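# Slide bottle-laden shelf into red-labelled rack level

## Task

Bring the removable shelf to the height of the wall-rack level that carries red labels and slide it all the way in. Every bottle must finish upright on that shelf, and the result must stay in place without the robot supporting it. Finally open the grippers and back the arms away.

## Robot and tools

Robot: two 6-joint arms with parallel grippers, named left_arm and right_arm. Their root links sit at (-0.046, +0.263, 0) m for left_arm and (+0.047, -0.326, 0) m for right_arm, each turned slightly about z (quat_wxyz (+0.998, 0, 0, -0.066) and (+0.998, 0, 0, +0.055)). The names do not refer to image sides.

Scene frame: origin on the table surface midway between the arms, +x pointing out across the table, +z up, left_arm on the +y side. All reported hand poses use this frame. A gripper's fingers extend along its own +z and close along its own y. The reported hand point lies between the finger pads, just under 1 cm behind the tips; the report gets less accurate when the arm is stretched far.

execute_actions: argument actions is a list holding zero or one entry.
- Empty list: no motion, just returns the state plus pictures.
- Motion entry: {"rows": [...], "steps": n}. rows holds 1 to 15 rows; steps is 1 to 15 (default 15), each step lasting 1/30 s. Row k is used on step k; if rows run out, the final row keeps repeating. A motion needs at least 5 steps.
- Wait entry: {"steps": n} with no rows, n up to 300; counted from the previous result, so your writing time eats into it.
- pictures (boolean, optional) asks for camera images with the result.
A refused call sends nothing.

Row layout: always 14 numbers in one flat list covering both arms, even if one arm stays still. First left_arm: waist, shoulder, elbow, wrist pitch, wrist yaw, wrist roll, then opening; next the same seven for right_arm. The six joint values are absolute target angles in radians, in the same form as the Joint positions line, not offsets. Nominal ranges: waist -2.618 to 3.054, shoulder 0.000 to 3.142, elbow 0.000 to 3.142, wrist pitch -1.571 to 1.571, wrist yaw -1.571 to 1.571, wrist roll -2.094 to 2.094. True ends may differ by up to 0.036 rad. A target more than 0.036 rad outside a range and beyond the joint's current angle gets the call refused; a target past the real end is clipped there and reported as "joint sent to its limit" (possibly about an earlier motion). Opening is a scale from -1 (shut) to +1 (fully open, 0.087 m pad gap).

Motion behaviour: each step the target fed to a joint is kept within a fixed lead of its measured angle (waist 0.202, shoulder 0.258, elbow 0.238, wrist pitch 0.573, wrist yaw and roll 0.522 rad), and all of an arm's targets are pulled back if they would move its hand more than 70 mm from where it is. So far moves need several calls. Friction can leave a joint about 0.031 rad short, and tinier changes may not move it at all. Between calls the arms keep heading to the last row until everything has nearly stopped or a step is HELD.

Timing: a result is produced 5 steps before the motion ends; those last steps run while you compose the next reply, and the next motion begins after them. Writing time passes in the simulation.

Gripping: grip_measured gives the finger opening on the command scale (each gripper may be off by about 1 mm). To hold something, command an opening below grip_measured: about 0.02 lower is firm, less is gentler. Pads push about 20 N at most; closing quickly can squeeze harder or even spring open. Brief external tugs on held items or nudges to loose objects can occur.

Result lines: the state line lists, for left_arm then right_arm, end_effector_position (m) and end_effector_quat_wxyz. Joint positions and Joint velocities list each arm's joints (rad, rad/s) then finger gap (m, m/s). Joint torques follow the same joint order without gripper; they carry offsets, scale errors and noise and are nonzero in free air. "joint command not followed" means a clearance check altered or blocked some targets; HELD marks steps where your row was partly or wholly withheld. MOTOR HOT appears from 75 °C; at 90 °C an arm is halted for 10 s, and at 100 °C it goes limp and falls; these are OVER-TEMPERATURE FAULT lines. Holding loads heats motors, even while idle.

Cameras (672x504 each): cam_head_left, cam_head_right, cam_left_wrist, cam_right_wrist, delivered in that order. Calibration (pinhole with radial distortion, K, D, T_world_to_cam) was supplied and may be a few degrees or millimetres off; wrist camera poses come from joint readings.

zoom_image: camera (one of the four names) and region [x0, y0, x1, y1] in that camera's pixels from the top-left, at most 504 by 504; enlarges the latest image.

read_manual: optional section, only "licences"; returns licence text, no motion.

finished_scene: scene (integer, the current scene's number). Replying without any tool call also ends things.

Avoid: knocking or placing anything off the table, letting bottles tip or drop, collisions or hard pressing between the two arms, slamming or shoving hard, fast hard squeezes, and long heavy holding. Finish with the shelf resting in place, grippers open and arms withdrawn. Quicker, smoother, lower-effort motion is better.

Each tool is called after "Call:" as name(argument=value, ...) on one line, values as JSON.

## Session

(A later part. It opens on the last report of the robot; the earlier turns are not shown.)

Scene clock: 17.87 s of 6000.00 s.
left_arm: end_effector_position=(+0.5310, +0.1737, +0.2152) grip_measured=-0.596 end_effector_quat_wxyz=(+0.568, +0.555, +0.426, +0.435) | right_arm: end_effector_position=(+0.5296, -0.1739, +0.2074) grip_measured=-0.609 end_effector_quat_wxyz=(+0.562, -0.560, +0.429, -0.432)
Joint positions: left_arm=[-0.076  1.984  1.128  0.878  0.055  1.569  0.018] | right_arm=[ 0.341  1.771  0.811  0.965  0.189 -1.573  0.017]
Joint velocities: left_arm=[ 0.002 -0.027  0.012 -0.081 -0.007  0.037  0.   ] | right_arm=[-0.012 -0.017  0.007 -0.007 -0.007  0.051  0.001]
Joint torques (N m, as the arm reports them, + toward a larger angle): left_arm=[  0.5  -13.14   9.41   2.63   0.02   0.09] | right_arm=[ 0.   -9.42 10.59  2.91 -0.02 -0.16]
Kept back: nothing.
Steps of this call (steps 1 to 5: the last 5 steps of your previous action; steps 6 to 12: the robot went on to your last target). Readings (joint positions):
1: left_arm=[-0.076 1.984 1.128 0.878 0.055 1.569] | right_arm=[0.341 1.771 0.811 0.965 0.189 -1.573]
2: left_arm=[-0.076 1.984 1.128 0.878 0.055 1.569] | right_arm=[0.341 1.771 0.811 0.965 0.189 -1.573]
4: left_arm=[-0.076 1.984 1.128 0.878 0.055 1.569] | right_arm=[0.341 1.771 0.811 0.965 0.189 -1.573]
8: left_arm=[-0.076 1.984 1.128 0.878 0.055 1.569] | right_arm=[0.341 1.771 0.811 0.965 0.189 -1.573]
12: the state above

Call:
execute_actions(actions=[{"rows":[[-0.076,1.956,1.173,0.975,0.055,1.58,-0.66,0.341,1.745,0.856,1.067,0.188,-1.585,-0.67],[-0.076,1.955,1.174,0.98,0.055,1.58,-0.66,0.341,1.744,0.857,1.072,0.188,-1.585,-0.67],[-0.076,1.954,1.175,0.985,0.055,1.58,-0.66,0.341,1.743,0.858,1.077,0.188,-1.585,-0.67],[-0.076,1.953,1.176,0.99,0.055,1.58,-0.66,0.341,1.742,0.859,1.082,0.188,-1.585,-0.67],[-0.076,1.952,1.177,0.995,0.055,1.58,-0.66,0.341,1.741,0.86,1.087,0.188,-1.585,-0.67],[-0.076,1.951,1.178,1.0,0.055,1.58,-0.66,0.341,1.74,0.861,1.092,0.188,-1.585,-0.67],[-0.076,1.95,1.179,1.005,0.055,1.58,-0.66,0.341,1.739,0.862,1.097,0.188,-1.585,-0.67],[-0.076,1.949,1.18,1.01,0.055,1.58,-0.66,0.341,1.738,0.863,1.102,0.188,-1.585,-0.67],[-0.076,1.948,1.181,1.015,0.055,1.58,-0.66,0.341,1.737,0.864,1.107,0.188,-1.585,-0.67],[-0.076,1.947,1.182,1.02,0.055,1.58,-0.66,0.341,1.736,0.865,1.112,0.188,-1.585,-0.67]],"steps":15}])

Call:
execute_actions(actions=[{"steps":12}])

Scene clock: 18.63 s of 6000.00 s.
left_arm: end_effector_position=(+0.5309, +0.1738, +0.2163) grip_measured=-0.596 end_effector_quat_wxyz=(+0.569, +0.553, +0.425, +0.435) | right_arm: end_effector_position=(+0.5296, -0.1739, +0.2084) grip_measured=-0.609 end_effector_quat_wxyz=(+0.564, -0.559, +0.428, -0.433)
Joint positions: left_arm=[-0.076  1.984  1.128  0.882  0.055  1.567  0.018] | right_arm=[ 0.341  1.771  0.811  0.969  0.189 -1.573  0.017]
Joint velocities: left_arm=[ 0.007 -0.002 -0.002  0.037  0.022 -0.037 -0.001] | right_arm=[-0.002 -0.007 -0.002 -0.051  0.007  0.051 -0.   ]
Joint torques (N m, as the arm reports them, + toward a larger angle): left_arm=[  0.5  -13.88  10.17   3.03   0.04   0.12] | right_arm=[  0.07 -10.03  11.39   3.33   0.03  -0.11]
Steps of this call (steps 1 to 13: the robot went on to your last target; steps 14 to 23: the first 10 steps of this action). Readings (joint positions):
14: left_arm=[-0.076 1.984 1.128 0.878 0.055 1.568] | right_arm=[0.341 1.771 0.811 0.965 0.189 -1.573]
15: left_arm=[-0.076 1.984 1.128 0.878 0.055 1.568] | right_arm=[0.341 1.771 0.811 0.966 0.189 -1.573]
17: left_arm=[-0.076 1.984 1.128 0.879 0.055 1.568] | right_arm=[0.341 1.771 0.811 0.967 0.189 -1.573]
21: left_arm=[-0.076 1.984 1.128 0.881 0.055 1.568] | right_arm=[0.341 1.771 0.811 0.968 0.189 -1.573]
23: the state above

Scene clock: 19.03 s of 6000.00 s.
left_arm: end_effector_position=(+0.5309, +0.1738, +0.2165) grip_measured=-0.596 end_effector_quat_wxyz=(+0.569, +0.553, +0.425, +0.435) | right_arm: end_effector_position=(+0.5296, -0.1739, +0.2087) grip_measured=-0.609 end_effector_quat_wxyz=(+0.564, -0.558, +0.428, -0.433)
Joint positions: left_arm=[-0.076  1.984  1.128  0.883  0.055  1.567  0.018] | right_arm=[ 0.341  1.771  0.811  0.97   0.189 -1.573  0.017]
Joint velocities: left_arm=[ 0.007  0.007  0.012 -0.007 -0.007 -0.037 -0.   ] | right_arm=[ 0.002 -0.007 -0.012 -0.066 -0.022 -0.081 -0.001]
Joint torques (N m, as the arm reports them, + toward a larger angle): left_arm=[  0.48 -13.96  10.14   3.08   0.04   0.12] | right_arm=[  0.06 -10.02  11.44   3.3    0.02  -0.13]
Kept back: nothing.
Steps of this call (steps 1 to 5: the last 5 steps of your previous action; steps 6 to 12: the robot went on to your last target). Readings (joint positions):
1: left_arm=[-0.076 1.984 1.128 0.883 0.055 1.567] | right_arm=[0.341 1.771 0.811 0.970 0.189 -1.573]
2: left_arm=[-0.076 1.984 1.128 0.883 0.055 1.567] | right_arm=[0.341 1.771 0.811 0.970 0.189 -1.573]
4: left_arm=[-0.076 1.984 1.128 0.883 0.055 1.567] | right_arm=[0.341 1.771 0.811 0.970 0.189 -1.573]
8: left_arm=[-0.076 1.984 1.128 0.883 0.055 1.567] | right_arm=[0.341 1.771 0.811 0.970 0.189 -1.573]
12: the state above

Call:
execute_actions(actions=[{"rows":[[-0.076,1.946,1.183,1.024,0.055,1.58,-0.66,0.341,1.735,0.866,1.116,0.188,-1.585,-0.67],[-0.076,1.945,1.184,1.028,0.055,1.58,-0.66,0.341,1.734,0.867,1.12,0.188,-1.585,-0.67],[-0.076,1.944,1.185,1.032,0.055,1.58,-0.66,0.341,1.733,0.868,1.124,0.188,-1.585,-0.67],[-0.076,1.943,1.186,1.036,0.055,1.58,-0.66,0.341,1.732,0.869,1.128,0.188,-1.585,-0.67],[-0.076,1.942,1.187,1.04,0.055,1.58,-0.66,0.341,1.731,0.87,1.132,0.188,-1.585,-0.67],[-0.076,1.941,1.188,1.044,0.055,1.58,-0.66,0.341,1.73,0.871,1.136,0.188,-1.585,-0.67],[-0.076,1.94,1.189,1.048,0.055,1.58,-0.66,0.341,1.729,0.872,1.14,0.188,-1.585,-0.67],[-0.076,1.939,1.19,1.052,0.055,1.58,-0.66,0.341,1.728,0.873,1.144,0.188,-1.585,-0.67],[-0.076,1.938,1.191,1.056,0.055,1.58,-0.66,0.341,1.728,0.874,1.148,0.188,-1.585,-0.67],[-0.076,1.937,1.192,1.06,0.055,1.58,-0.66,0.341,1.728,0.875,1.152,0.188,-1.585,-0.67]],"steps":15}])

Call:
execute_actions(actions=[{"steps":12}], pictures=true)

Scene clock: 19.77 s of 6000.00 s.
left_arm: end_effector_position=(+0.5308, +0.1738, +0.2201) grip_measured=-0.596 end_effector_quat_wxyz=(+0.573, +0.549, +0.422, +0.439) | right_arm: end_effector_position=(+0.5295, -0.1739, +0.2128) grip_measured=-0.609 end_effector_quat_wxyz=(+0.569, -0.553, +0.425, -0.436)
Joint positions: left_arm=[-0.076  1.984  1.128  0.897  0.055  1.567  0.018] | right_arm=[ 0.341  1.771  0.811  0.988  0.189 -1.574  0.017]
Joint velocities: left_arm=[ 0.017  0.002  0.017  0.022  0.022  0.022 -0.   ] | right_arm=[ 0.017 -0.002  0.007  0.037 -0.066 -0.081  0.001]
Joint torques (N m, as the arm reports them, + toward a larger angle): left_arm=[  0.45 -14.38  10.38   3.05   0.04   0.1 ] | right_arm=[  0.04 -10.78  12.21   3.47  -0.02  -0.12]
Steps of this call (steps 1 to 12: the robot went on to your last target; steps 13 to 22: the first 10 steps of this action). Readings (joint positions):
13: left_arm=[-0.076 1.984 1.128 0.883 0.055 1.567] | right_arm=[0.341 1.771 0.811 0.971 0.189 -1.573]
14: left_arm=[-0.076 1.984 1.128 0.884 0.055 1.567] | right_arm=[0.341 1.771 0.811 0.972 0.189 -1.573]
16: left_arm=[-0.076 1.984 1.128 0.886 0.055 1.567] | right_arm=[0.341 1.771 0.811 0.974 0.189 -1.573]
20: left_arm=[-0.076 1.984 1.128 0.893 0.055 1.567] | right_arm=[0.341 1.771 0.811 0.983 0.189 -1.573]
22: the state above

Scene clock: 20.17 s of 6000.00 s.
left_arm: end_effector_position=(+0.5307, +0.1738, +0.2229) grip_measured=-0.596 end_effector_quat_wxyz=(+0.576, +0.546, +0.419, +0.441) | right_arm: end_effector_position=(+0.5295, -0.1739, +0.2155) grip_measured=-0.609 end_effector_quat_wxyz=(+0.572, -0.550, +0.422, -0.438)
Joint positions: left_arm=[-0.076  1.984  1.128  0.908  0.055  1.567  0.018] | right_arm=[ 0.341  1.771  0.811  0.998  0.189 -1.578  0.017]
Joint velocities: left_arm=[-0.022  0.007 -0.012 -0.022 -0.007 -0.037 -0.001] | right_arm=[-0.032  0.002 -0.002 -0.007 -0.066 -0.051 -0.   ]
Joint torques (N m, as the arm reports them, + toward a larger angle): left_arm=[  0.51 -14.45  10.49   3.07   0.03   0.11] | right_arm=[  0.07 -10.67  12.13   3.41   0.01  -0.12]
Kept back: nothing.
Steps of this call (steps 1 to 5: the last 5 steps of your previous action; steps 6 to 12: the robot went on to your last target). Readings (joint positions):
1: left_arm=[-0.076 1.984 1.128 0.899 0.055 1.567] | right_arm=[0.341 1.771 0.811 0.989 0.189 -1.575]
2: left_arm=[-0.076 1.984 1.128 0.901 0.055 1.567] | right_arm=[0.341 1.771 0.811 0.991 0.189 -1.575]
4: left_arm=[-0.076 1.984 1.128 0.904 0.055 1.567] | right_arm=[0.341 1.771 0.811 0.994 0.189 -1.576]
8: left_arm=[-0.076 1.984 1.128 0.907 0.055 1.567] | right_arm=[0.341 1.771 0.811 0.997 0.189 -1.577]
12: the state above
camera_calibration (this result's frames):
cam_left_wrist: T_world_to_cam=[[0.0572764, -0.0198128, -0.998162, 0.192606], [-0.579985, 0.813126, -0.0494206, 0.194768], [0.812611, 0.58175, 0.0350818, -0.399516], [0, 0, 0, 1]] pos_world=[0.426582, 0.0778632, 0.215893]
cam_right_wrist: T_world_to_cam=[[-0.0258621, -0.0109874, 0.999605, -0.203377], [-0.574265, -0.818322, -0.0238524, 0.188629], [0.818261, -0.574655, 0.0148539, -0.398], [0, 0, 0, 1]] pos_world=[0.428731, -0.0765886, 0.213708]

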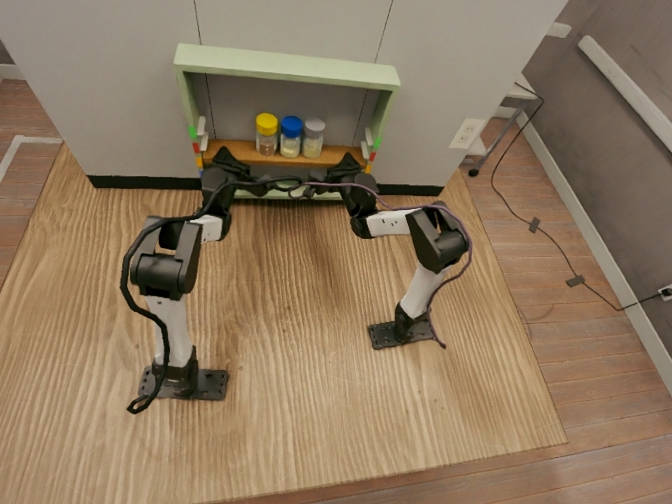

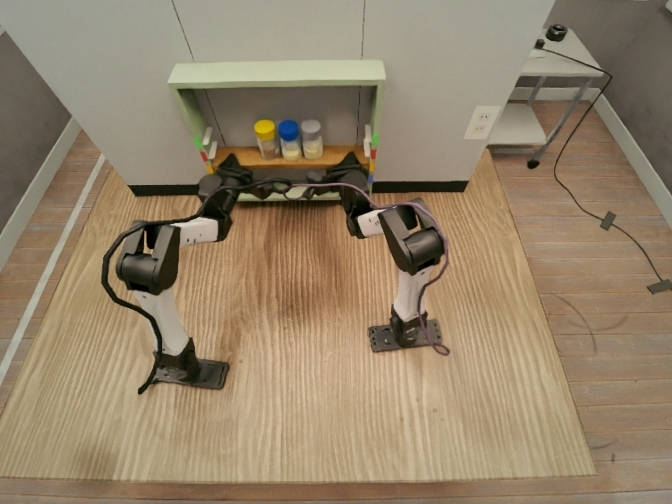

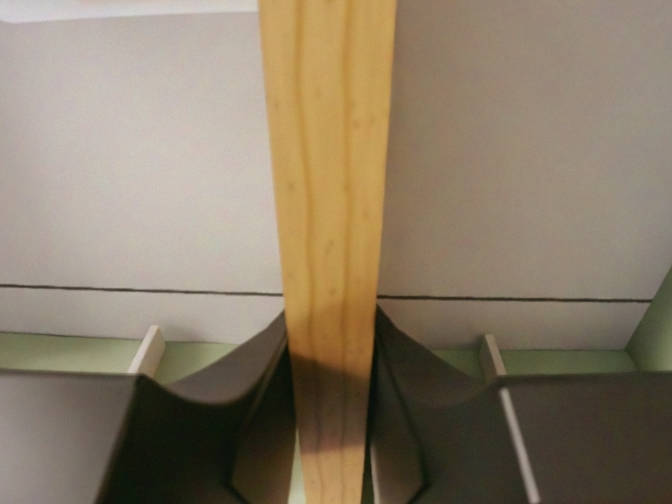

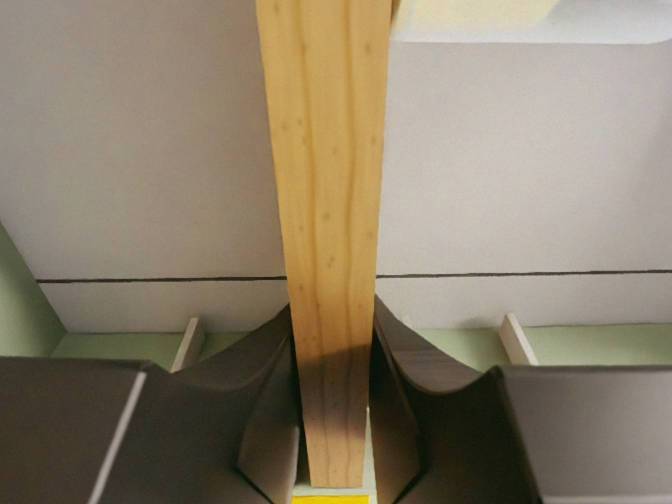

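Call:
execute_actions(actions=[{"rows":[[-0.078,1.934,1.175,1.06,0.052,1.58,-0.66,0.344,1.725,0.858,1.142,0.192,-1.585,-0.67],[-0.081,1.931,1.158,1.06,0.049,1.58,-0.66,0.347,1.722,0.841,1.132,0.197,-1.585,-0.67],[-0.083,1.927,1.142,1.06,0.046,1.58,-0.66,0.35,1.72,0.825,1.123,0.201,-1.585,-0.67],[-0.084,1.918,1.131,1.06,0.045,1.58,-0.66,0.3535,1.711,0.816,1.121,0.2045,-1.585,-0.67],[-0.086,1.91,1.12,1.06,0.043,1.58,-0.66,0.357,1.702,0.808,1.119,0.208,-1.585,-0.67],[-0.087,1.901,1.109,1.06,0.042,1.58,-0.66,0.3605,1.694,0.799,1.117,0.2115,-1.585,-0.67],[-0.089,1.892,1.098,1.061,0.04,1.58,-0.66,0.364,1.685,0.791,1.115,0.215,-1.585,-0.67],[-0.09,1.884,1.087,1.062,0.039,1.58,-0.66,0.3675,1.676,0.782,1.113,0.2185,-1.585,-0.67],[-0.091,1.875,1.076,1.063,0.038,1.58,-0.66,0.371,1.667,0.774,1.11,0.222,-1.585,-0.67],[-0.093,1.866,1.065,1.064,0.036,1.58,-0.66,0.3745,1.659,0.765,1.108,0.2255,-1.585,-0.67],[-0.094,1.858,1.054,1.065,0.035,1.58,-0.66,0.378,1.65,0.757,1.106,0.229,-1.585,-0.67],[-0.095,1.849,1.043,1.066,0.033,1.58,-0.66,0.3815,1.641,0.748,1.104,0.2325,-1.585,-0.67],[-0.097,1.84,1.032,1.067,0.032,1.58,-0.66,0.385,1.632,0.74,1.102,0.236,-1.585,-0.67],[-0.098,1.832,1.021,1.068,0.03,1.58,-0.66,0.3885,1.624,0.731,1.1,0.2395,-1.585,-0.67],[-0.1,1.823,1.01,1.069,0.029,1.58,-0.66,0.392,1.615,0.723,1.098,0.243,-1.585,-0.67]],"steps":15}])

Call:
execute_actions(actions=[{"steps":16}])

Scene clock: 22.37 s of 6000.00 s.
left_arm: end_effector_position=(+0.5184, +0.1740, +0.2248) grip_measured=-0.596 end_effector_quat_wxyz=(+0.576, +0.546, +0.419, +0.441) | right_arm: end_effector_position=(+0.5168, -0.1741, +0.2183) grip_measured=-0.609 end_effector_quat_wxyz=(+0.570, -0.552, +0.422, -0.438)
Joint positions: left_arm=[-0.082  1.941  1.074  0.921  0.048  1.567  0.018] | right_arm=[ 0.357  1.722  0.77   0.987  0.204 -1.58   0.017]
Joint velocities: left_arm=[-0.051 -0.291 -0.344  0.066 -0.022 -0.081 -0.   ] | right_arm=[ 0.085 -0.286 -0.247 -0.037  0.125 -0.051 -0.   ]
Joint torques (N m, as the arm reports them, + toward a larger angle): left_arm=[ -0.08 -15.4    6.94   3.1   -0.06   0.12] | right_arm=[  1.18 -10.56   7.98   3.15   0.09  -0.08]
Steps of this call (steps 1 to 30: the robot went on to your last target; steps 31 to 56: nothing new was sent; steps 57 to 66: the first 10 steps of this action). Readings (joint positions):
57: left_arm=[-0.076 1.984 1.128 0.910 0.055 1.567] | right_arm=[0.341 1.771 0.811 0.999 0.189 -1.578]
58: left_arm=[-0.076 1.984 1.128 0.911 0.055 1.567] | right_arm=[0.341 1.771 0.811 0.999 0.189 -1.578]
60: left_arm=[-0.076 1.984 1.128 0.913 0.055 1.567] | right_arm=[0.341 1.769 0.811 0.998 0.189 -1.578]
64: left_arm=[-0.080 1.961 1.097 0.919 0.051 1.567] | right_arm=[0.349 1.741 0.787 0.989 0.196 -1.580]
66: the state above

Scene clock: 22.90 s of 6000.00 s.
left_arm: end_effector_position=(+0.5007, +0.1738, +0.2293) grip_measured=-0.596 end_effector_quat_wxyz=(+0.577, +0.545, +0.419, +0.442) | right_arm: end_effector_position=(+0.4997, -0.1744, +0.2221) grip_measured=-0.609 end_effector_quat_wxyz=(+0.570, -0.552, +0.423, -0.438)
Joint positions: left_arm=[-0.093  1.878  1.002  0.932  0.037  1.567  0.018] | right_arm=[ 0.381  1.658  0.715  0.979  0.23  -1.58   0.017]
Joint velocities: left_arm=[-0.017 -0.017 -0.007 -0.022 -0.007  0.007  0.001] | right_arm=[ 0.007 -0.017 -0.012 -0.051  0.007 -0.007  0.001]
Joint torques (N m, as the arm reports them, + toward a larger angle): left_arm=[ -0.1  -14.43   6.75   3.07  -0.05   0.12] | right_arm=[ 0.89 -9.75  7.67  3.13  0.18 -0.07]
Kept back: nothing.
Steps of this call (steps 1 to 5: the last 5 steps of your previous action; steps 6 to 16: the robot went on to your last target). Readings (joint positions):
1: left_arm=[-0.083 1.931 1.063 0.922 0.047 1.567] | right_arm=[0.360 1.712 0.761 0.986 0.207 -1.580]
2: left_arm=[-0.085 1.922 1.052 0.923 0.046 1.567] | right_arm=[0.364 1.703 0.753 0.985 0.211 -1.580]
4: left_arm=[-0.088 1.904 1.031 0.926 0.043 1.567] | right_arm=[0.371 1.684 0.737 0.983 0.217 -1.580]
8: left_arm=[-0.092 1.878 1.002 0.931 0.038 1.567] | right_arm=[0.381 1.659 0.715 0.980 0.228 -1.580]
16: the state above

Call:
execute_actions(actions=[{"rows":[[-0.101,1.819,1.003,1.07,0.028,1.58,-0.66,0.3945,1.611,0.717,1.098,0.2455,-1.585,-0.67],[-0.102,1.814,0.995,1.071,0.027,1.58,-0.66,0.398,1.606,0.71,1.098,0.249,-1.585,-0.67],[-0.103,1.808,0.986,1.072,0.026,1.58,-0.66,0.4015,1.6,0.703,1.098,0.2525,-1.585,-0.67],[-0.105,1.801,0.977,1.073,0.025,1.58,-0.66,0.405,1.594,0.696,1.098,0.256,-1.585,-0.67],[-0.106,1.795,0.968,1.075,0.023,1.58,-0.66,0.4085,1.588,0.689,1.098,0.2595,-1.585,-0.67],[-0.107,1.789,0.959,1.076,0.022,1.58,-0.66,0.412,1.582,0.682,1.098,0.263,-1.585,-0.67],[-0.109,1.782,0.95,1.077,0.021,1.58,-0.66,0.4155,1.576,0.674,1.098,0.2665,-1.585,-0.67],[-0.11,1.776,0.941,1.079,0.02,1.58,-0.66,0.419,1.57,0.667,1.098,0.27,-1.585,-0.67],[-0.111,1.77,0.932,1.08,0.018,1.58,-0.66,0.4225,1.564,0.66,1.098,0.2735,-1.585,-0.67],[-0.113,1.763,0.923,1.081,0.017,1.58,-0.66,0.426,1.559,0.653,1.098,0.277,-1.585,-0.67],[-0.114,1.757,0.914,1.083,0.016,1.58,-0.66,0.43,1.553,0.646,1.098,0.2805,-1.585,-0.67],[-0.115,1.751,0.905,1.084,0.015,1.58,-0.66,0.4335,1.547,0.639,1.098,0.284,-1.585,-0.67],[-0.116,1.744,0.896,1.085,0.013,1.58,-0.66,0.437,1.541,0.631,1.098,0.2875,-1.585,-0.67],[-0.118,1.738,0.887,1.087,0.012,1.58,-0.66,0.441,1.535,0.624,1.098,0.291,-1.585,-0.67],[-0.119,1.7315,0.878,1.088,0.011,1.58,-0.66,0.4445,1.529,0.617,1.098,0.2945,-1.585,-0.67]],"steps":15}])

Call:
execute_actions(actions=[{"rows":[[-0.121,1.724,0.869,1.09,0.009,1.58,-0.66,0.449,1.521,0.61,1.097,0.299,-1.585,-0.67],[-0.123,1.7165,0.859,1.091,0.007,1.58,-0.66,0.454,1.5135,0.603,1.097,0.304,-1.585,-0.67],[-0.124,1.709,0.85,1.093,0.006,1.58,-0.66,0.459,1.506,0.595,1.096,0.309,-1.585,-0.67],[-0.126,1.7015,0.841,1.094,0.004,1.58,-0.66,0.4635,1.498,0.588,1.095,0.3135,-1.585,-0.67],[-0.128,1.694,0.831,1.096,0.002,1.58,-0.66,0.468,1.49,0.581,1.095,0.318,-1.585,-0.67],[-0.13,1.6865,0.822,1.098,0,1.58,-0.66,0.473,1.483,0.574,1.094,0.323,-1.585,-0.67],[-0.132,1.679,0.813,1.099,-0.002,1.58,-0.66,0.478,1.475,0.567,1.093,0.328,-1.585,-0.67],[-0.133,1.6715,0.803,1.101,-0.003,1.58,-0.66,0.4825,1.467,0.559,1.093,0.3325,-1.585,-0.67],[-0.135,1.664,0.794,1.102,-0.005,1.58,-0.66,0.487,1.459,0.552,1.092,0.337,-1.585,-0.67],[-0.137,1.6565,0.785,1.104,-0.007,1.58,-0.66,0.492,1.452,0.545,1.091,0.342,-1.585,-0.67],[-0.139,1.649,0.775,1.106,-0.009,1.58,-0.66,0.497,1.444,0.538,1.091,0.347,-1.585,-0.67],[-0.141,1.6415,0.766,1.107,-0.011,1.58,-0.66,0.502,1.436,0.531,1.09,0.352,-1.585,-0.67],[-0.142,1.634,0.757,1.109,-0.012,1.58,-0.66,0.5065,1.428,0.523,1.089,0.3565,-1.585,-0.67],[-0.144,1.6265,0.747,1.11,-0.014,1.58,-0.66,0.511,1.421,0.516,1.089,0.361,-1.585,-0.67],[-0.146,1.619,0.738,1.112,-0.016,1.58,-0.66,0.516,1.413,0.509,1.088,0.366,-1.585,-0.67]],"steps":15}])

Call:
execute_actions(actions=[{"steps":16}], pictures=true)

Scene clock: 24.30 s of 6000.00 s.
left_arm: end_effector_position=(+0.4848, +0.1742, +0.2221) grip_measured=-0.596 end_effector_quat_wxyz=(+0.572, +0.550, +0.424, +0.437) | right_arm: end_effector_position=(+0.4836, -0.1739, +0.2165) grip_measured=-0.609 end_effector_quat_wxyz=(+0.566, -0.557, +0.425, -0.435)
Joint positions: left_arm=[-0.101  1.831  0.928  0.939  0.028  1.565  0.018] | right_arm=[ 0.408  1.613  0.656  0.976  0.256 -1.58   0.017]
Joint velocities: left_arm=[-0.037 -0.183 -0.261 -0.007 -0.007 -0.066 -0.   ] | right_arm=[ 0.085 -0.168 -0.203  0.037  0.125 -0.022 -0.001]
Joint torques (N m, as the arm reports them, + toward a larger angle): left_arm=[ -0.08 -13.98   6.85   3.05  -0.03   0.18] | right_arm=[ 1.18 -9.44  7.86  3.12  0.12 -0.08]
Steps of this call (steps 1 to 15: the robot went on to your last target; steps 16 to 32: nothing new was sent; steps 33 to 42: the first 10 steps of this action). Readings (joint positions):
33: left_arm=[-0.093 1.878 1.002 0.932 0.037 1.567] | right_arm=[0.381 1.658 0.715 0.979 0.230 -1.580]
34: left_arm=[-0.093 1.877 1.000 0.933 0.037 1.567] | right_arm=[0.382 1.657 0.713 0.979 0.231 -1.580]
36: left_arm=[-0.094 1.870 0.986 0.935 0.036 1.567] | right_arm=[0.387 1.649 0.703 0.979 0.235 -1.581]
40: left_arm=[-0.099 1.844 0.947 0.937 0.030 1.566] | right_arm=[0.401 1.625 0.671 0.977 0.248 -1.580]
42: the state above

Scene clock: 24.80 s of 6000.00 s.
left_arm: end_effector_position=(+0.4514, +0.1749, +0.2215) grip_measured=-0.596 end_effector_quat_wxyz=(+0.571, +0.550, +0.425, +0.436) | right_arm: end_effector_position=(+0.4503, -0.1737, +0.2162) grip_measured=-0.609 end_effector_quat_wxyz=(+0.566, -0.557, +0.425, -0.435)
Joint positions: left_arm=[-0.124  1.723  0.792  0.964  0.004  1.565  0.018] | right_arm=[ 0.471  1.506  0.549  0.976  0.319 -1.58   0.017]
Joint velocities: left_arm=[-0.056 -0.227 -0.256  0.081 -0.066 -0.051 -0.002] | right_arm=[ 0.134 -0.232 -0.203 -0.066  0.154 -0.095  0.   ]
Joint torques (N m, as the arm reports them, + toward a larger angle): left_arm=[ -0.24 -12.49   6.71   3.02   0.01   0.16] | right_arm=[ 1.26 -8.37  7.68  3.08  0.08 -0.08]
Steps of this call (steps 1 to 5: the last 5 steps of your previous action; steps 6 to 15: the first 10 steps of this action). Readings (joint positions):
6: left_arm=[-0.109 1.791 0.875 0.948 0.020 1.565] | right_arm=[0.430 1.575 0.615 0.976 0.277 -1.580]
7: left_arm=[-0.110 1.784 0.866 0.950 0.018 1.565] | right_arm=[0.434 1.568 0.608 0.976 0.281 -1.580]
9: left_arm=[-0.114 1.770 0.847 0.953 0.015 1.565] | right_arm=[0.443 1.553 0.593 0.976 0.290 -1.580]
13: left_arm=[-0.120 1.739 0.810 0.960 0.007 1.565] | right_arm=[0.461 1.522 0.564 0.976 0.309 -1.580]
15: the state above

Scene clock: 25.33 s of 6000.00 s.
left_arm: end_effector_position=(+0.4353, +0.1746, +0.2221) grip_measured=-0.596 end_effector_quat_wxyz=(+0.572, +0.549, +0.425, +0.437) | right_arm: end_effector_position=(+0.4344, -0.1742, +0.2164) grip_measured=-0.609 end_effector_quat_wxyz=(+0.566, -0.555, +0.426, -0.436)
Joint positions: left_arm=[-0.138  1.67   0.729  0.977 -0.009  1.565  0.018] | right_arm=[ 0.505  1.452  0.501  0.973  0.354 -1.58   0.017]
Joint velocities: left_arm=[ 0.007  0.002  0.012  0.051  0.037 -0.007 -0.   ] | right_arm=[-0.002 -0.002 -0.002  0.081 -0.007  0.007 -0.   ]
Joint torques (N m, as the arm reports them, + toward a larger angle): left_arm=[ -0.21 -11.84   6.63   3.05  -0.04   0.14] | right_arm=[ 1.05 -7.85  7.72  3.06  0.15 -0.1 ]
Kept back: nothing.
Steps of this call (steps 1 to 5: the last 5 steps of your previous action; steps 6 to 16: the robot went on to your last target). Readings (joint positions):
1: left_arm=[-0.126 1.715 0.783 0.966 0.002 1.565] | right_arm=[0.476 1.498 0.542 0.976 0.323 -1.580]
2: left_arm=[-0.128 1.707 0.773 0.968 -0.000 1.565] | right_arm=[0.480 1.490 0.535 0.975 0.328 -1.580]
4: left_arm=[-0.131 1.692 0.755 0.971 -0.003 1.565] | right_arm=[0.490 1.474 0.521 0.975 0.338 -1.580]
8: left_arm=[-0.137 1.670 0.730 0.976 -0.008 1.565] | right_arm=[0.503 1.453 0.501 0.973 0.351 -1.580]
16: the state above
camera_calibration (this result's frames):
cam_left_wrist: T_world_to_cam=[[0.0392348, -0.0197819, -0.999034, 0.205326], [-0.582232, 0.81209, -0.0389461, 0.13764], [0.812076, 0.583197, 0.0203445, -0.31918], [0, 0, 0, 1]] pos_world=[0.331281, 0.0784307, 0.216982]
cam_right_wrist: T_world_to_cam=[[-0.00983967, -0.00476426, 0.99994, -0.212719], [-0.575778, -0.81755, -0.00956106, 0.131489], [0.817547, -0.575838, 0.00530126, -0.318206], [0, 0, 0, 1]] pos_world=[0.333764, -0.0767498, 0.21565]

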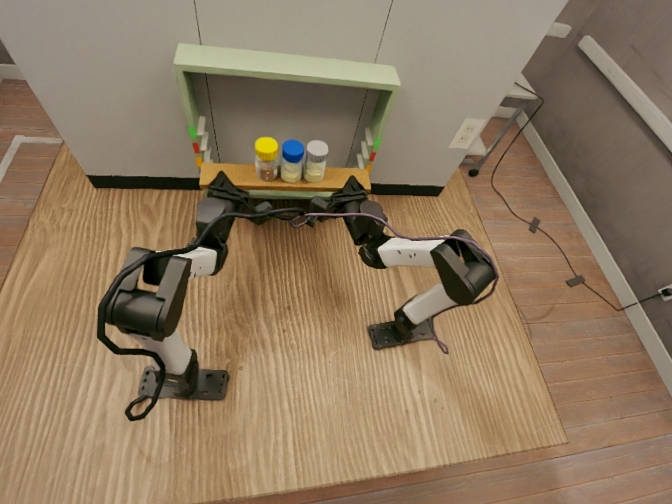

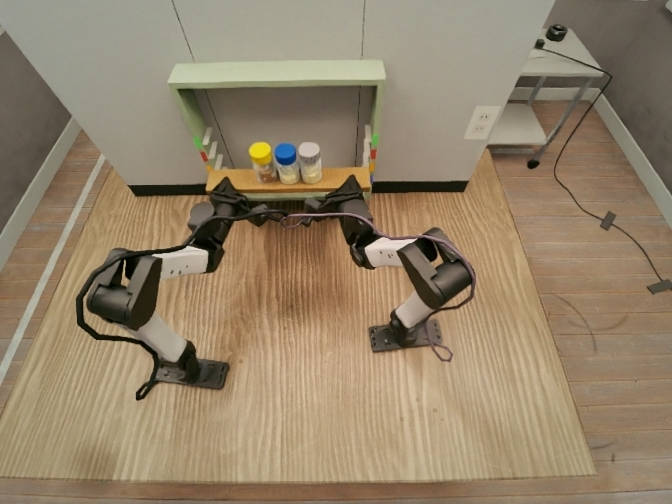

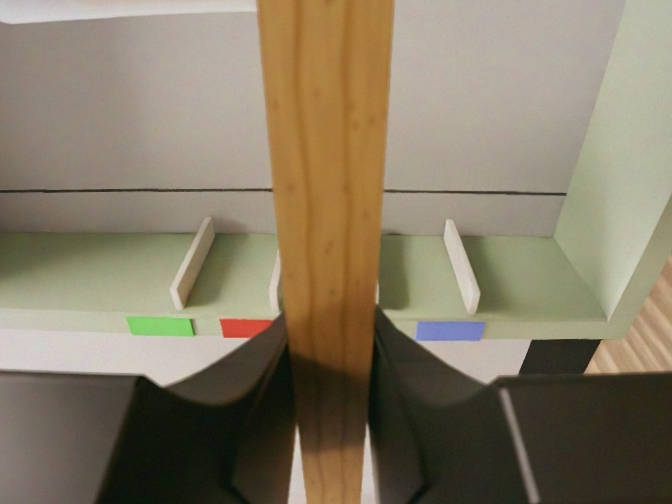

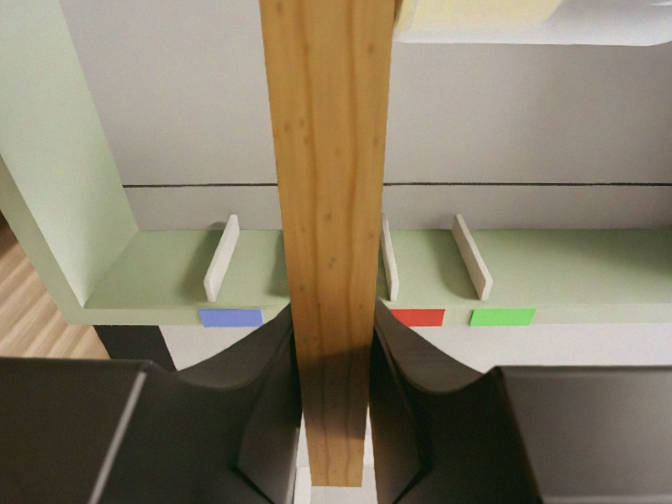

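Call:
execute_actions(actions=[{"rows":[[-0.146,1.619,0.755,1.102,-0.016,1.58,-0.66,0.516,1.413,0.526,1.084,0.366,-1.585,-0.67],[-0.146,1.619,0.772,1.092,-0.016,1.58,-0.66,0.516,1.413,0.543,1.08,0.366,-1.585,-0.67],[-0.146,1.617,0.787,1.08,-0.016,1.58,-0.66,0.516,1.411,0.559,1.071,0.366,-1.585,-0.67],[-0.146,1.612,0.791,1.068,-0.016,1.58,-0.66,0.516,1.405,0.564,1.057,0.366,-1.585,-0.67],[-0.146,1.607,0.796,1.056,-0.016,1.58,-0.66,0.516,1.398,0.569,1.043,0.366,-1.585,-0.67],[-0.146,1.601,0.8,1.045,-0.016,1.58,-0.66,0.516,1.391,0.575,1.03,0.366,-1.585,-0.67],[-0.146,1.595,0.805,1.034,-0.016,1.58,-0.66,0.516,1.384,0.58,1.017,0.366,-1.585,-0.67],[-0.146,1.589,0.809,1.023,-0.016,1.58,-0.66,0.516,1.377,0.585,1.004,0.366,-1.585,-0.67],[-0.146,1.583,0.814,1.012,-0.016,1.58,-0.66,0.516,1.37,0.59,0.991,0.366,-1.585,-0.67],[-0.146,1.577,0.818,1.001,-0.016,1.58,-0.66,0.516,1.363,0.596,0.978,0.366,-1.585,-0.67],[-0.146,1.571,0.823,0.99,-0.016,1.58,-0.66,0.516,1.356,0.601,0.965,0.366,-1.585,-0.67],[-0.146,1.565,0.827,0.979,-0.016,1.58,-0.66,0.516,1.349,0.606,0.952,0.366,-1.585,-0.67],[-0.146,1.559,0.832,0.968,-0.016,1.58,-0.66,0.516,1.342,0.611,0.939,0.366,-1.585,-0.67],[-0.146,1.554,0.836,0.958,-0.016,1.58,-0.66,0.516,1.335,0.617,0.926,0.366,-1.585,-0.67],[-0.146,1.548,0.841,0.948,-0.016,1.58,-0.66,0.516,1.328,0.622,0.914,0.366,-1.585,-0.67]],"steps":15}])

Call:
execute_actions(actions=[{"rows":[[-0.146,1.544,0.845,0.94,-0.016,1.58,-0.66,0.516,1.324,0.627,0.905,0.366,-1.585,-0.67],[-0.146,1.541,0.849,0.932,-0.016,1.58,-0.66,0.516,1.319,0.632,0.896,0.366,-1.585,-0.67],[-0.146,1.537,0.854,0.924,-0.016,1.58,-0.66,0.516,1.315,0.637,0.887,0.366,-1.585,-0.67],[-0.146,1.533,0.858,0.917,-0.016,1.58,-0.66,0.516,1.311,0.641,0.878,0.366,-1.585,-0.67],[-0.146,1.5295,0.862,0.909,-0.016,1.58,-0.66,0.516,1.307,0.646,0.869,0.366,-1.585,-0.67],[-0.146,1.526,0.866,0.901,-0.016,1.58,-0.66,0.516,1.302,0.651,0.86,0.366,-1.585,-0.67],[-0.146,1.522,0.87,0.894,-0.016,1.58,-0.66,0.516,1.298,0.656,0.851,0.366,-1.585,-0.67],[-0.146,1.518,0.875,0.886,-0.016,1.58,-0.66,0.516,1.294,0.661,0.842,0.366,-1.585,-0.67],[-0.146,1.515,0.879,0.878,-0.016,1.58,-0.66,0.516,1.29,0.666,0.833,0.366,-1.585,-0.67],[-0.146,1.511,0.883,0.871,-0.016,1.58,-0.66,0.516,1.285,0.671,0.824,0.366,-1.585,-0.67],[-0.146,1.507,0.887,0.864,-0.016,1.58,-0.66,0.516,1.281,0.676,0.815,0.366,-1.585,-0.67],[-0.146,1.504,0.891,0.857,-0.016,1.58,-0.66,0.516,1.277,0.68,0.807,0.366,-1.585,-0.67],[-0.146,1.5,0.896,0.852,-0.016,1.58,-0.66,0.516,1.273,0.685,0.801,0.366,-1.585,-0.67],[-0.146,1.496,0.9,0.848,-0.016,1.58,-0.66,0.516,1.268,0.69,0.796,0.366,-1.585,-0.67],[-0.146,1.4925,0.904,0.848,-0.016,1.58,-0.66,0.516,1.264,0.695,0.796,0.366,-1.585,-0.67]],"steps":15}])

Call:
execute_actions(actions=[{"steps":16}], pictures=true)

Scene clock: 28.03 s of 6000.00 s.
left_arm: end_effector_position=(+0.4364, +0.1743, +0.2283) grip_measured=-0.596 end_effector_quat_wxyz=(+0.569, +0.552, +0.428, +0.433) | right_arm: end_effector_position=(+0.4350, -0.1742, +0.2239) grip_measured=-0.609 end_effector_quat_wxyz=(+0.562, -0.559, +0.428, -0.434)
Joint positions: left_arm=[-0.138  1.647  0.751  0.92  -0.01   1.562  0.018] | right_arm=[ 0.505  1.419  0.527  0.901  0.357 -1.578  0.017]
Joint velocities: left_arm=[ 0.002 -0.188  0.149 -0.256 -0.066  0.022  0.   ] | right_arm=[-0.002 -0.227  0.183 -0.359 -0.037 -0.11  -0.001]
Joint torques (N m, as the arm reports them, + toward a larger angle): left_arm=[ -0.14 -12.14  10.3    2.9   -0.05   0.11] | right_arm=[ 1.08 -7.85 12.3   3.17  0.1  -0.12]
Steps of this call (steps 1 to 15: the robot went on to your last target; steps 16 to 71: nothing new was sent; steps 72 to 81: the first 10 steps of this action). Readings (joint positions):
72: left_arm=[-0.138 1.670 0.729 0.977 -0.009 1.565] | right_arm=[0.505 1.452 0.501 0.973 0.354 -1.580]
73: left_arm=[-0.138 1.670 0.729 0.977 -0.009 1.565] | right_arm=[0.505 1.452 0.501 0.972 0.354 -1.580]
75: left_arm=[-0.138 1.670 0.729 0.973 -0.009 1.565] | right_arm=[0.505 1.451 0.501 0.968 0.354 -1.580]
79: left_arm=[-0.138 1.659 0.741 0.938 -0.010 1.562] | right_arm=[0.505 1.433 0.515 0.924 0.356 -1.579]
81: the state above

Scene clock: 28.53 s of 6000.00 s.
left_arm: end_effector_position=(+0.4363, +0.1742, +0.2632) grip_measured=-0.596 end_effector_quat_wxyz=(+0.572, +0.549, +0.424, +0.437) | right_arm: end_effector_position=(+0.4349, -0.1743, +0.2571) grip_measured=-0.609 end_effector_quat_wxyz=(+0.566, -0.555, +0.427, -0.436)
Joint positions: left_arm=[-0.138  1.571  0.819  0.789 -0.01   1.566  0.018] | right_arm=[ 0.505  1.332  0.605  0.75   0.357 -1.579  0.017]
Joint velocities: left_arm=[-0.032 -0.105  0.12  -0.286 -0.007 -0.051 -0.   ] | right_arm=[-0.007 -0.105  0.115 -0.227  0.022 -0.051  0.   ]
Joint torques (N m, as the arm reports them, + toward a larger angle): left_arm=[ -0.11 -11.74  10.86   2.94  -0.04   0.11] | right_arm=[ 1.16 -7.62 12.56  3.08  0.1  -0.11]
Steps of this call (steps 1 to 5: the last 5 steps of your previous action; steps 6 to 15: the first 10 steps of this action). Readings (joint positions):
6: left_arm=[-0.138 1.604 0.783 0.865 -0.010 1.564] | right_arm=[0.505 1.372 0.563 0.838 0.357 -1.579]
7: left_arm=[-0.138 1.599 0.788 0.857 -0.010 1.565] | right_arm=[0.505 1.366 0.568 0.828 0.357 -1.579]
9: left_arm=[-0.138 1.590 0.797 0.841 -0.010 1.566] | right_arm=[0.505 1.356 0.578 0.809 0.357 -1.579]
13: left_arm=[-0.138 1.577 0.812 0.807 -0.010 1.566] | right_arm=[0.505 1.340 0.596 0.770 0.357 -1.579]
15: the state above

Scene clock: 29.07 s of 6000.00 s.
left_arm: end_effector_position=(+0.4355, +0.1738, +0.2778) grip_measured=-0.596 end_effector_quat_wxyz=(+0.574, +0.548, +0.422, +0.438) | right_arm: end_effector_position=(+0.4344, -0.1747, +0.2710) grip_measured=-0.609 end_effector_quat_wxyz=(+0.567, -0.554, +0.426, -0.437)
Joint positions: left_arm=[-0.139  1.541  0.85   0.733 -0.01   1.567  0.018] | right_arm=[ 0.505  1.301  0.64   0.686  0.357 -1.58   0.017]
Joint velocities: left_arm=[-0.022 -0.017 -0.002  0.022  0.007 -0.037 -0.   ] | right_arm=[ 0.012 -0.017 -0.012 -0.051 -0.022 -0.037  0.001]
Joint torques (N m, as the arm reports them, + toward a larger angle): left_arm=[ -0.03 -11.2   10.6    2.87  -0.04   0.12] | right_arm=[ 1.05 -7.14 12.22  3.06  0.11 -0.04]
Kept back: nothing.
Steps of this call (steps 1 to 5: the last 5 steps of your previous action; steps 6 to 16: the robot went on to your last target). Readings (joint positions):
1: left_arm=[-0.138 1.567 0.823 0.781 -0.010 1.566] | right_arm=[0.505 1.329 0.609 0.740 0.357 -1.579]
2: left_arm=[-0.138 1.564 0.827 0.773 -0.010 1.566] | right_arm=[0.505 1.324 0.614 0.730 0.357 -1.579]
4: left_arm=[-0.138 1.557 0.835 0.758 -0.010 1.566] | right_arm=[0.505 1.316 0.623 0.713 0.357 -1.579]
8: left_arm=[-0.139 1.545 0.848 0.745 -0.010 1.566] | right_arm=[0.505 1.303 0.638 0.696 0.357 -1.579]
16: the state above
camera_calibration (this result's frames):
cam_left_wrist: T_world_to_cam=[[0.0460425, -0.019367, -0.998752, 0.25783], [-0.581095, 0.812723, -0.0425482, 0.140925], [0.812532, 0.582329, 0.0261657, -0.321688], [0, 0, 0, 1]] pos_world=[0.331402, 0.0777887, 0.271921]
cam_right_wrist: T_world_to_cam=[[-0.0122129, -0.00691641, 0.999901, -0.266621], [-0.577926, -0.815991, -0.0127031, 0.133676], [0.815998, -0.578024, 0.00596842, -0.318671], [0, 0, 0, 1]] pos_world=[0.334034, -0.0769653, 0.270195]

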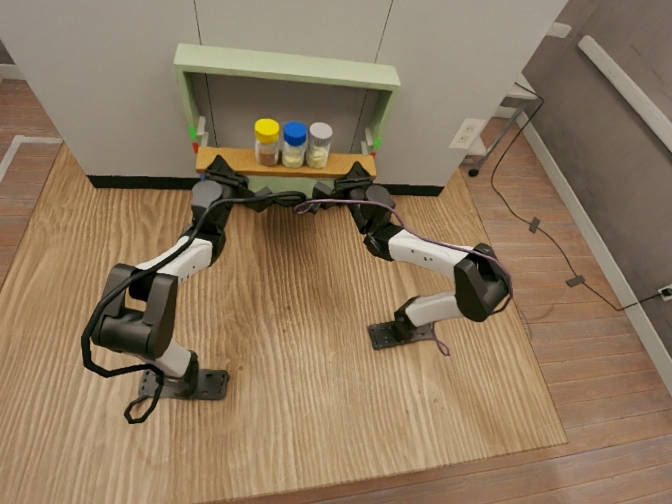

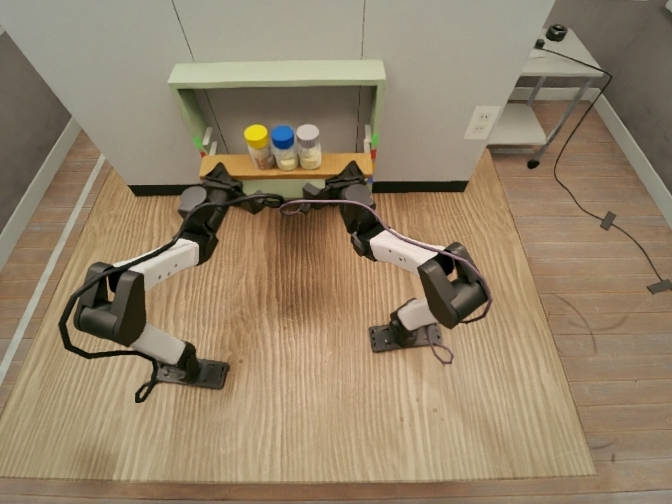

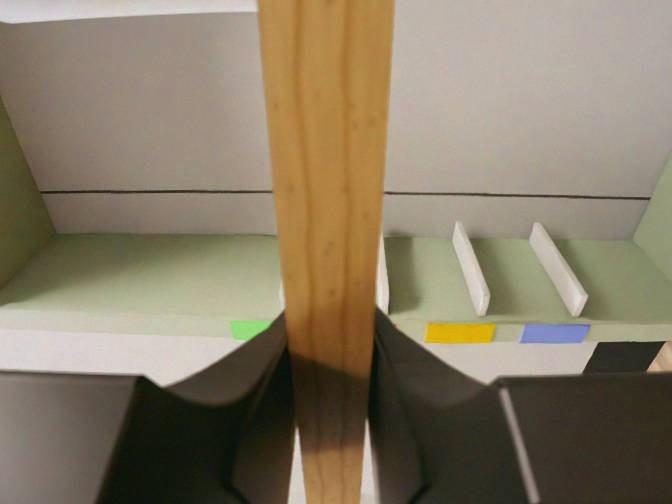

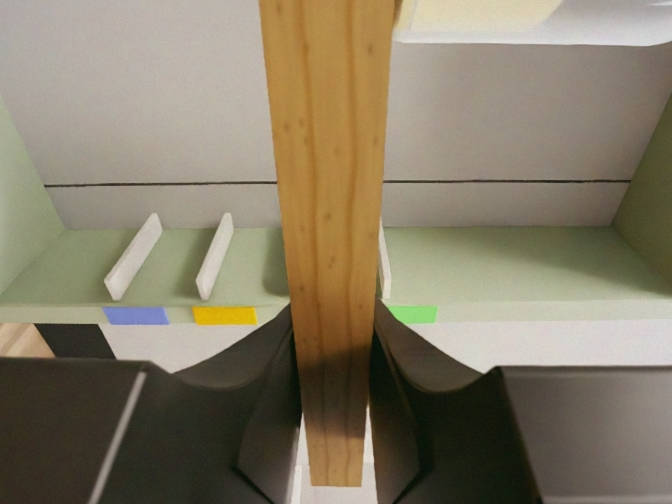

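Call:
execute_actions(actions=[{"rows":[[-0.141,1.503,0.904,0.849,-0.011,1.58,-0.66,0.509,1.272,0.695,0.805,0.359,-1.585,-0.67],[-0.136,1.513,0.905,0.85,-0.006,1.58,-0.66,0.502,1.28,0.695,0.814,0.352,-1.585,-0.67],[-0.132,1.522,0.907,0.85,-0.002,1.58,-0.66,0.495,1.287,0.697,0.822,0.345,-1.585,-0.67],[-0.131,1.528,0.912,0.85,-0.001,1.58,-0.66,0.492,1.293,0.7,0.824,0.341,-1.585,-0.67],[-0.129,1.535,0.918,0.85,0.001,1.58,-0.66,0.488,1.3,0.704,0.826,0.337,-1.585,-0.67],[-0.128,1.541,0.924,0.85,0.002,1.58,-0.66,0.484,1.3065,0.708,0.828,0.334,-1.585,-0.67],[-0.127,1.548,0.93,0.85,0.004,1.58,-0.66,0.481,1.313,0.713,0.83,0.33,-1.585,-0.67],[-0.125,1.554,0.936,0.85,0.005,1.58,-0.66,0.477,1.3195,0.717,0.832,0.326,-1.585,-0.67],[-0.124,1.561,0.9425,0.85,0.007,1.58,-0.66,0.4735,1.326,0.721,0.833,0.322,-1.585,-0.67],[-0.123,1.567,0.949,0.85,0.008,1.58,-0.66,0.47,1.3325,0.726,0.835,0.319,-1.585,-0.67],[-0.121,1.574,0.955,0.85,0.01,1.58,-0.66,0.466,1.339,0.73,0.837,0.315,-1.585,-0.67],[-0.12,1.58,0.961,0.85,0.011,1.58,-0.66,0.463,1.3455,0.735,0.839,0.311,-1.585,-0.67],[-0.1185,1.5865,0.9675,0.85,0.0125,1.58,-0.66,0.459,1.352,0.739,0.841,0.307,-1.585,-0.67],[-0.117,1.593,0.974,0.85,0.014,1.58,-0.66,0.456,1.3585,0.743,0.843,0.303,-1.585,-0.67],[-0.116,1.599,0.98,0.85,0.015,1.58,-0.66,0.452,1.365,0.748,0.845,0.3,-1.585,-0.67]],"steps":15}])

Call:
execute_actions(actions=[{"rows":[[-0.1145,1.606,0.986,0.85,0.017,1.58,-0.66,0.4485,1.3715,0.752,0.847,0.296,-1.585,-0.67],[-0.113,1.612,0.9925,0.85,0.018,1.58,-0.66,0.445,1.378,0.757,0.849,0.292,-1.585,-0.67],[-0.112,1.619,0.999,0.85,0.02,1.58,-0.66,0.441,1.3845,0.761,0.85,0.288,-1.585,-0.67],[-0.11,1.625,1.005,0.85,0.021,1.58,-0.66,0.438,1.391,0.765,0.852,0.285,-1.585,-0.67],[-0.109,1.632,1.011,0.85,0.023,1.58,-0.66,0.434,1.3975,0.77,0.854,0.281,-1.585,-0.67],[-0.108,1.638,1.0175,0.85,0.024,1.58,-0.66,0.431,1.404,0.774,0.856,0.277,-1.585,-0.67],[-0.106,1.645,1.024,0.85,0.026,1.58,-0.66,0.427,1.4105,0.779,0.858,0.273,-1.585,-0.67],[-0.105,1.651,1.03,0.85,0.027,1.58,-0.66,0.4235,1.417,0.783,0.86,0.2695,-1.585,-0.67]],"steps":15}])

Call:
execute_actions(actions=[{"steps":8}], pictures=true)

Scene clock: 31.17 s of 6000.00 s.
left_arm: end_effector_position=(+0.4437, +0.1739, +0.2773) grip_measured=-0.596 end_effector_quat_wxyz=(+0.573, +0.549, +0.423, +0.438) | right_arm: end_effector_position=(+0.4428, -0.1745, +0.2704) grip_measured=-0.609 end_effector_quat_wxyz=(+0.566, -0.554, +0.427, -0.437)
Joint positions: left_arm=[-0.133  1.572  0.881  0.731 -0.005  1.567  0.018] | right_arm=[ 0.487  1.333  0.662  0.694  0.341 -1.58   0.017]
Joint velocities: left_arm=[ 0.037  0.212  0.203  0.022 -0.007  0.081  0.   ] | right_arm=[-0.09   0.208  0.134  0.11  -0.066 -0.066 -0.001]
Joint torques (N m, as the arm reports them, + toward a larger angle): left_arm=[ 1.07 -8.98 10.76  2.9   0.11  0.1 ] | right_arm=[-1.   -5.48 12.29  3.26 -0.05 -0.08]
Steps of this call (steps 1 to 15: the robot went on to your last target; steps 16 to 53: nothing new was sent; steps 54 to 63: the first 10 steps of this action). Readings (joint positions):
54: left_arm=[-0.139 1.541 0.850 0.731 -0.010 1.567] | right_arm=[0.505 1.301 0.640 0.685 0.357 -1.580]
55: left_arm=[-0.139 1.541 0.850 0.731 -0.010 1.567] | right_arm=[0.505 1.301 0.640 0.685 0.357 -1.580]
57: left_arm=[-0.139 1.541 0.850 0.731 -0.010 1.567] | right_arm=[0.505 1.301 0.640 0.685 0.356 -1.580]
61: left_arm=[-0.136 1.556 0.866 0.731 -0.007 1.567] | right_arm=[0.495 1.318 0.651 0.691 0.348 -1.580]
63: the state above

Scene clock: 31.67 s of 6000.00 s.
left_arm: end_effector_position=(+0.4695, +0.1737, +0.2727) grip_measured=-0.596 end_effector_quat_wxyz=(+0.571, +0.551, +0.424, +0.436) | right_arm: end_effector_position=(+0.4684, -0.1746, +0.2660) grip_measured=-0.609 end_effector_quat_wxyz=(+0.563, -0.557, +0.427, -0.436)
Joint positions: left_arm=[-0.113  1.669  0.971  0.73   0.017  1.566  0.018] | right_arm=[ 0.436  1.429  0.726  0.719  0.288 -1.58   0.017]
Joint velocities: left_arm=[ 0.007  0.071  0.085 -0.037  0.022  0.051 -0.001] | right_arm=[-0.046  0.081  0.051 -0.007 -0.066 -0.022  0.   ]
Joint torques (N m, as the arm reports them, + toward a larger angle): left_arm=[  1.02 -10.3   10.79   2.91   0.1    0.11] | right_arm=[-0.86 -6.74 12.25  3.33 -0.1  -0.09]
Steps of this call (steps 1 to 5: the last 5 steps of your previous action; steps 6 to 15: the first 10 steps of this action). Readings (joint positions):
6: left_arm=[-0.124 1.613 0.918 0.730 0.004 1.567] | right_arm=[0.466 1.374 0.688 0.703 0.320 -1.580]
7: left_arm=[-0.123 1.620 0.924 0.730 0.006 1.567] | right_arm=[0.462 1.380 0.692 0.705 0.317 -1.580]
9: left_arm=[-0.120 1.633 0.937 0.730 0.009 1.567] | right_arm=[0.455 1.393 0.701 0.709 0.309 -1.580]
13: left_arm=[-0.115 1.659 0.962 0.730 0.015 1.566] | right_arm=[0.441 1.419 0.719 0.716 0.294 -1.580]
15: the state above

Scene clock: 31.93 s of 6000.00 s.
left_arm: end_effector_position=(+0.4703, +0.1738, +0.2713) grip_measured=-0.596 end_effector_quat_wxyz=(+0.571, +0.552, +0.425, +0.435) | right_arm: end_effector_position=(+0.4691, -0.1742, +0.2652) grip_measured=-0.609 end_effector_quat_wxyz=(+0.564, -0.558, +0.427, -0.435)
Joint positions: left_arm=[-0.112  1.672  0.972  0.73   0.018  1.565  0.018] | right_arm=[ 0.434  1.433  0.726  0.721  0.284 -1.579  0.017]
Joint velocities: left_arm=[-0.007  0.017 -0.007  0.066 -0.007  0.007  0.001] | right_arm=[-0.022 -0.002  0.007  0.037 -0.066 -0.095  0.002]
Joint torques (N m, as the arm reports them, + toward a larger angle): left_arm=[  1.05 -10.27  10.86   2.9    0.13   0.15] | right_arm=[-1.04 -6.73 12.45  3.31 -0.15 -0.08]
Kept back: nothing.
Steps of this call (steps 1 to 5: the last 5 steps of your previous action; steps 6 to 8: the robot went on to your last target). Readings (joint positions):
1: left_arm=[-0.112 1.671 0.972 0.730 0.018 1.565] | right_arm=[0.434 1.431 0.726 0.719 0.286 -1.580]
2: left_arm=[-0.112 1.672 0.972 0.730 0.018 1.565] | right_arm=[0.434 1.432 0.726 0.719 0.286 -1.579]
4: left_arm=[-0.112 1.672 0.972 0.730 0.018 1.565] | right_arm=[0.434 1.433 0.726 0.719 0.285 -1.579]
8: the state above
camera_calibration (this result's frames):
cam_left_wrist: T_world_to_cam=[[0.0338034, -0.017898, -0.999268, 0.255441], [-0.581191, 0.813047, -0.0342231, 0.158577], [0.813065, 0.581923, 0.0170816, -0.347473], [0, 0, 0, 1]] pos_world=[0.366046, 0.0778438, 0.266616]
cam_right_wrist: T_world_to_cam=[[-0.00344878, -0.000783406, 0.999994, -0.263459], [-0.576117, -0.817363, -0.00262724, 0.1504], [0.81736, -0.576122, 0.00236757, -0.34604], [0, 0, 0, 1]] pos_world=[0.368579, -0.0766365, 0.264672]

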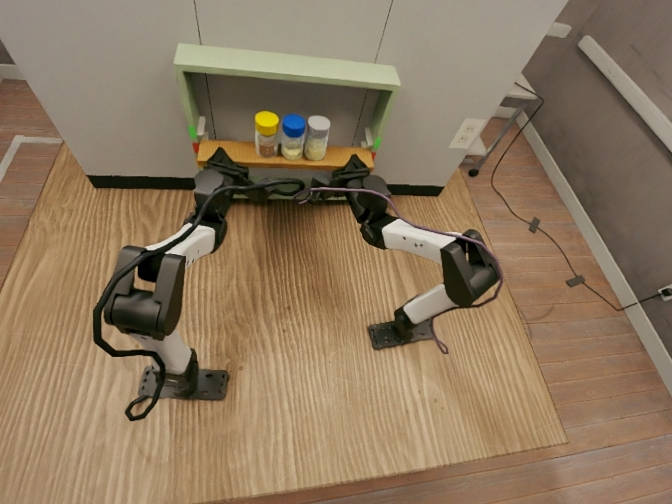

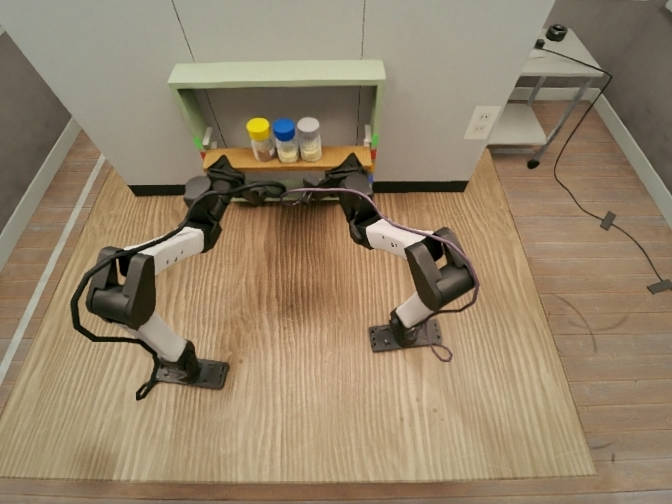

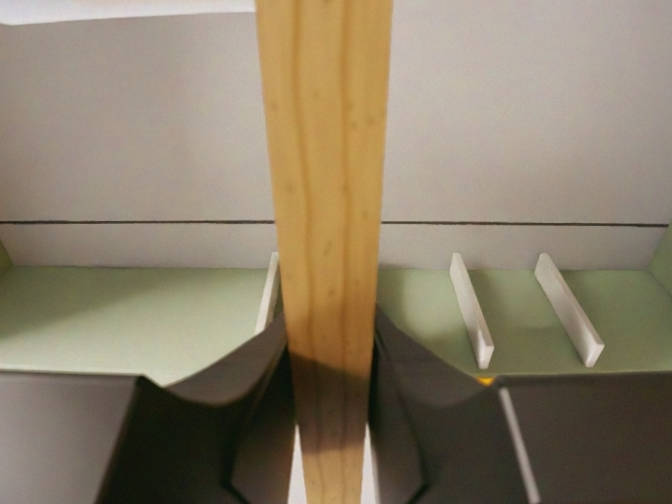

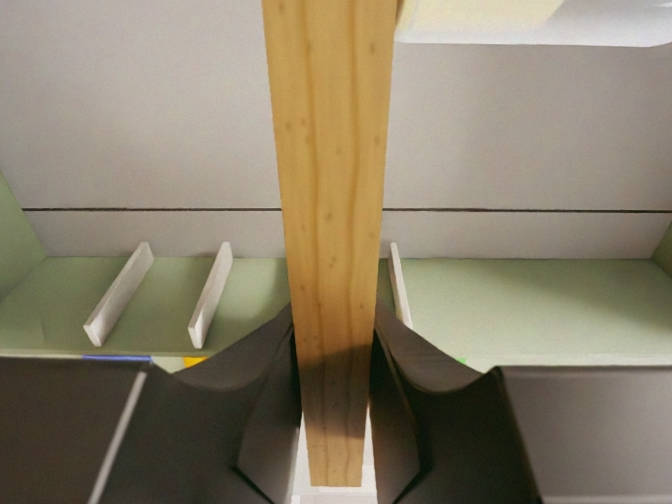

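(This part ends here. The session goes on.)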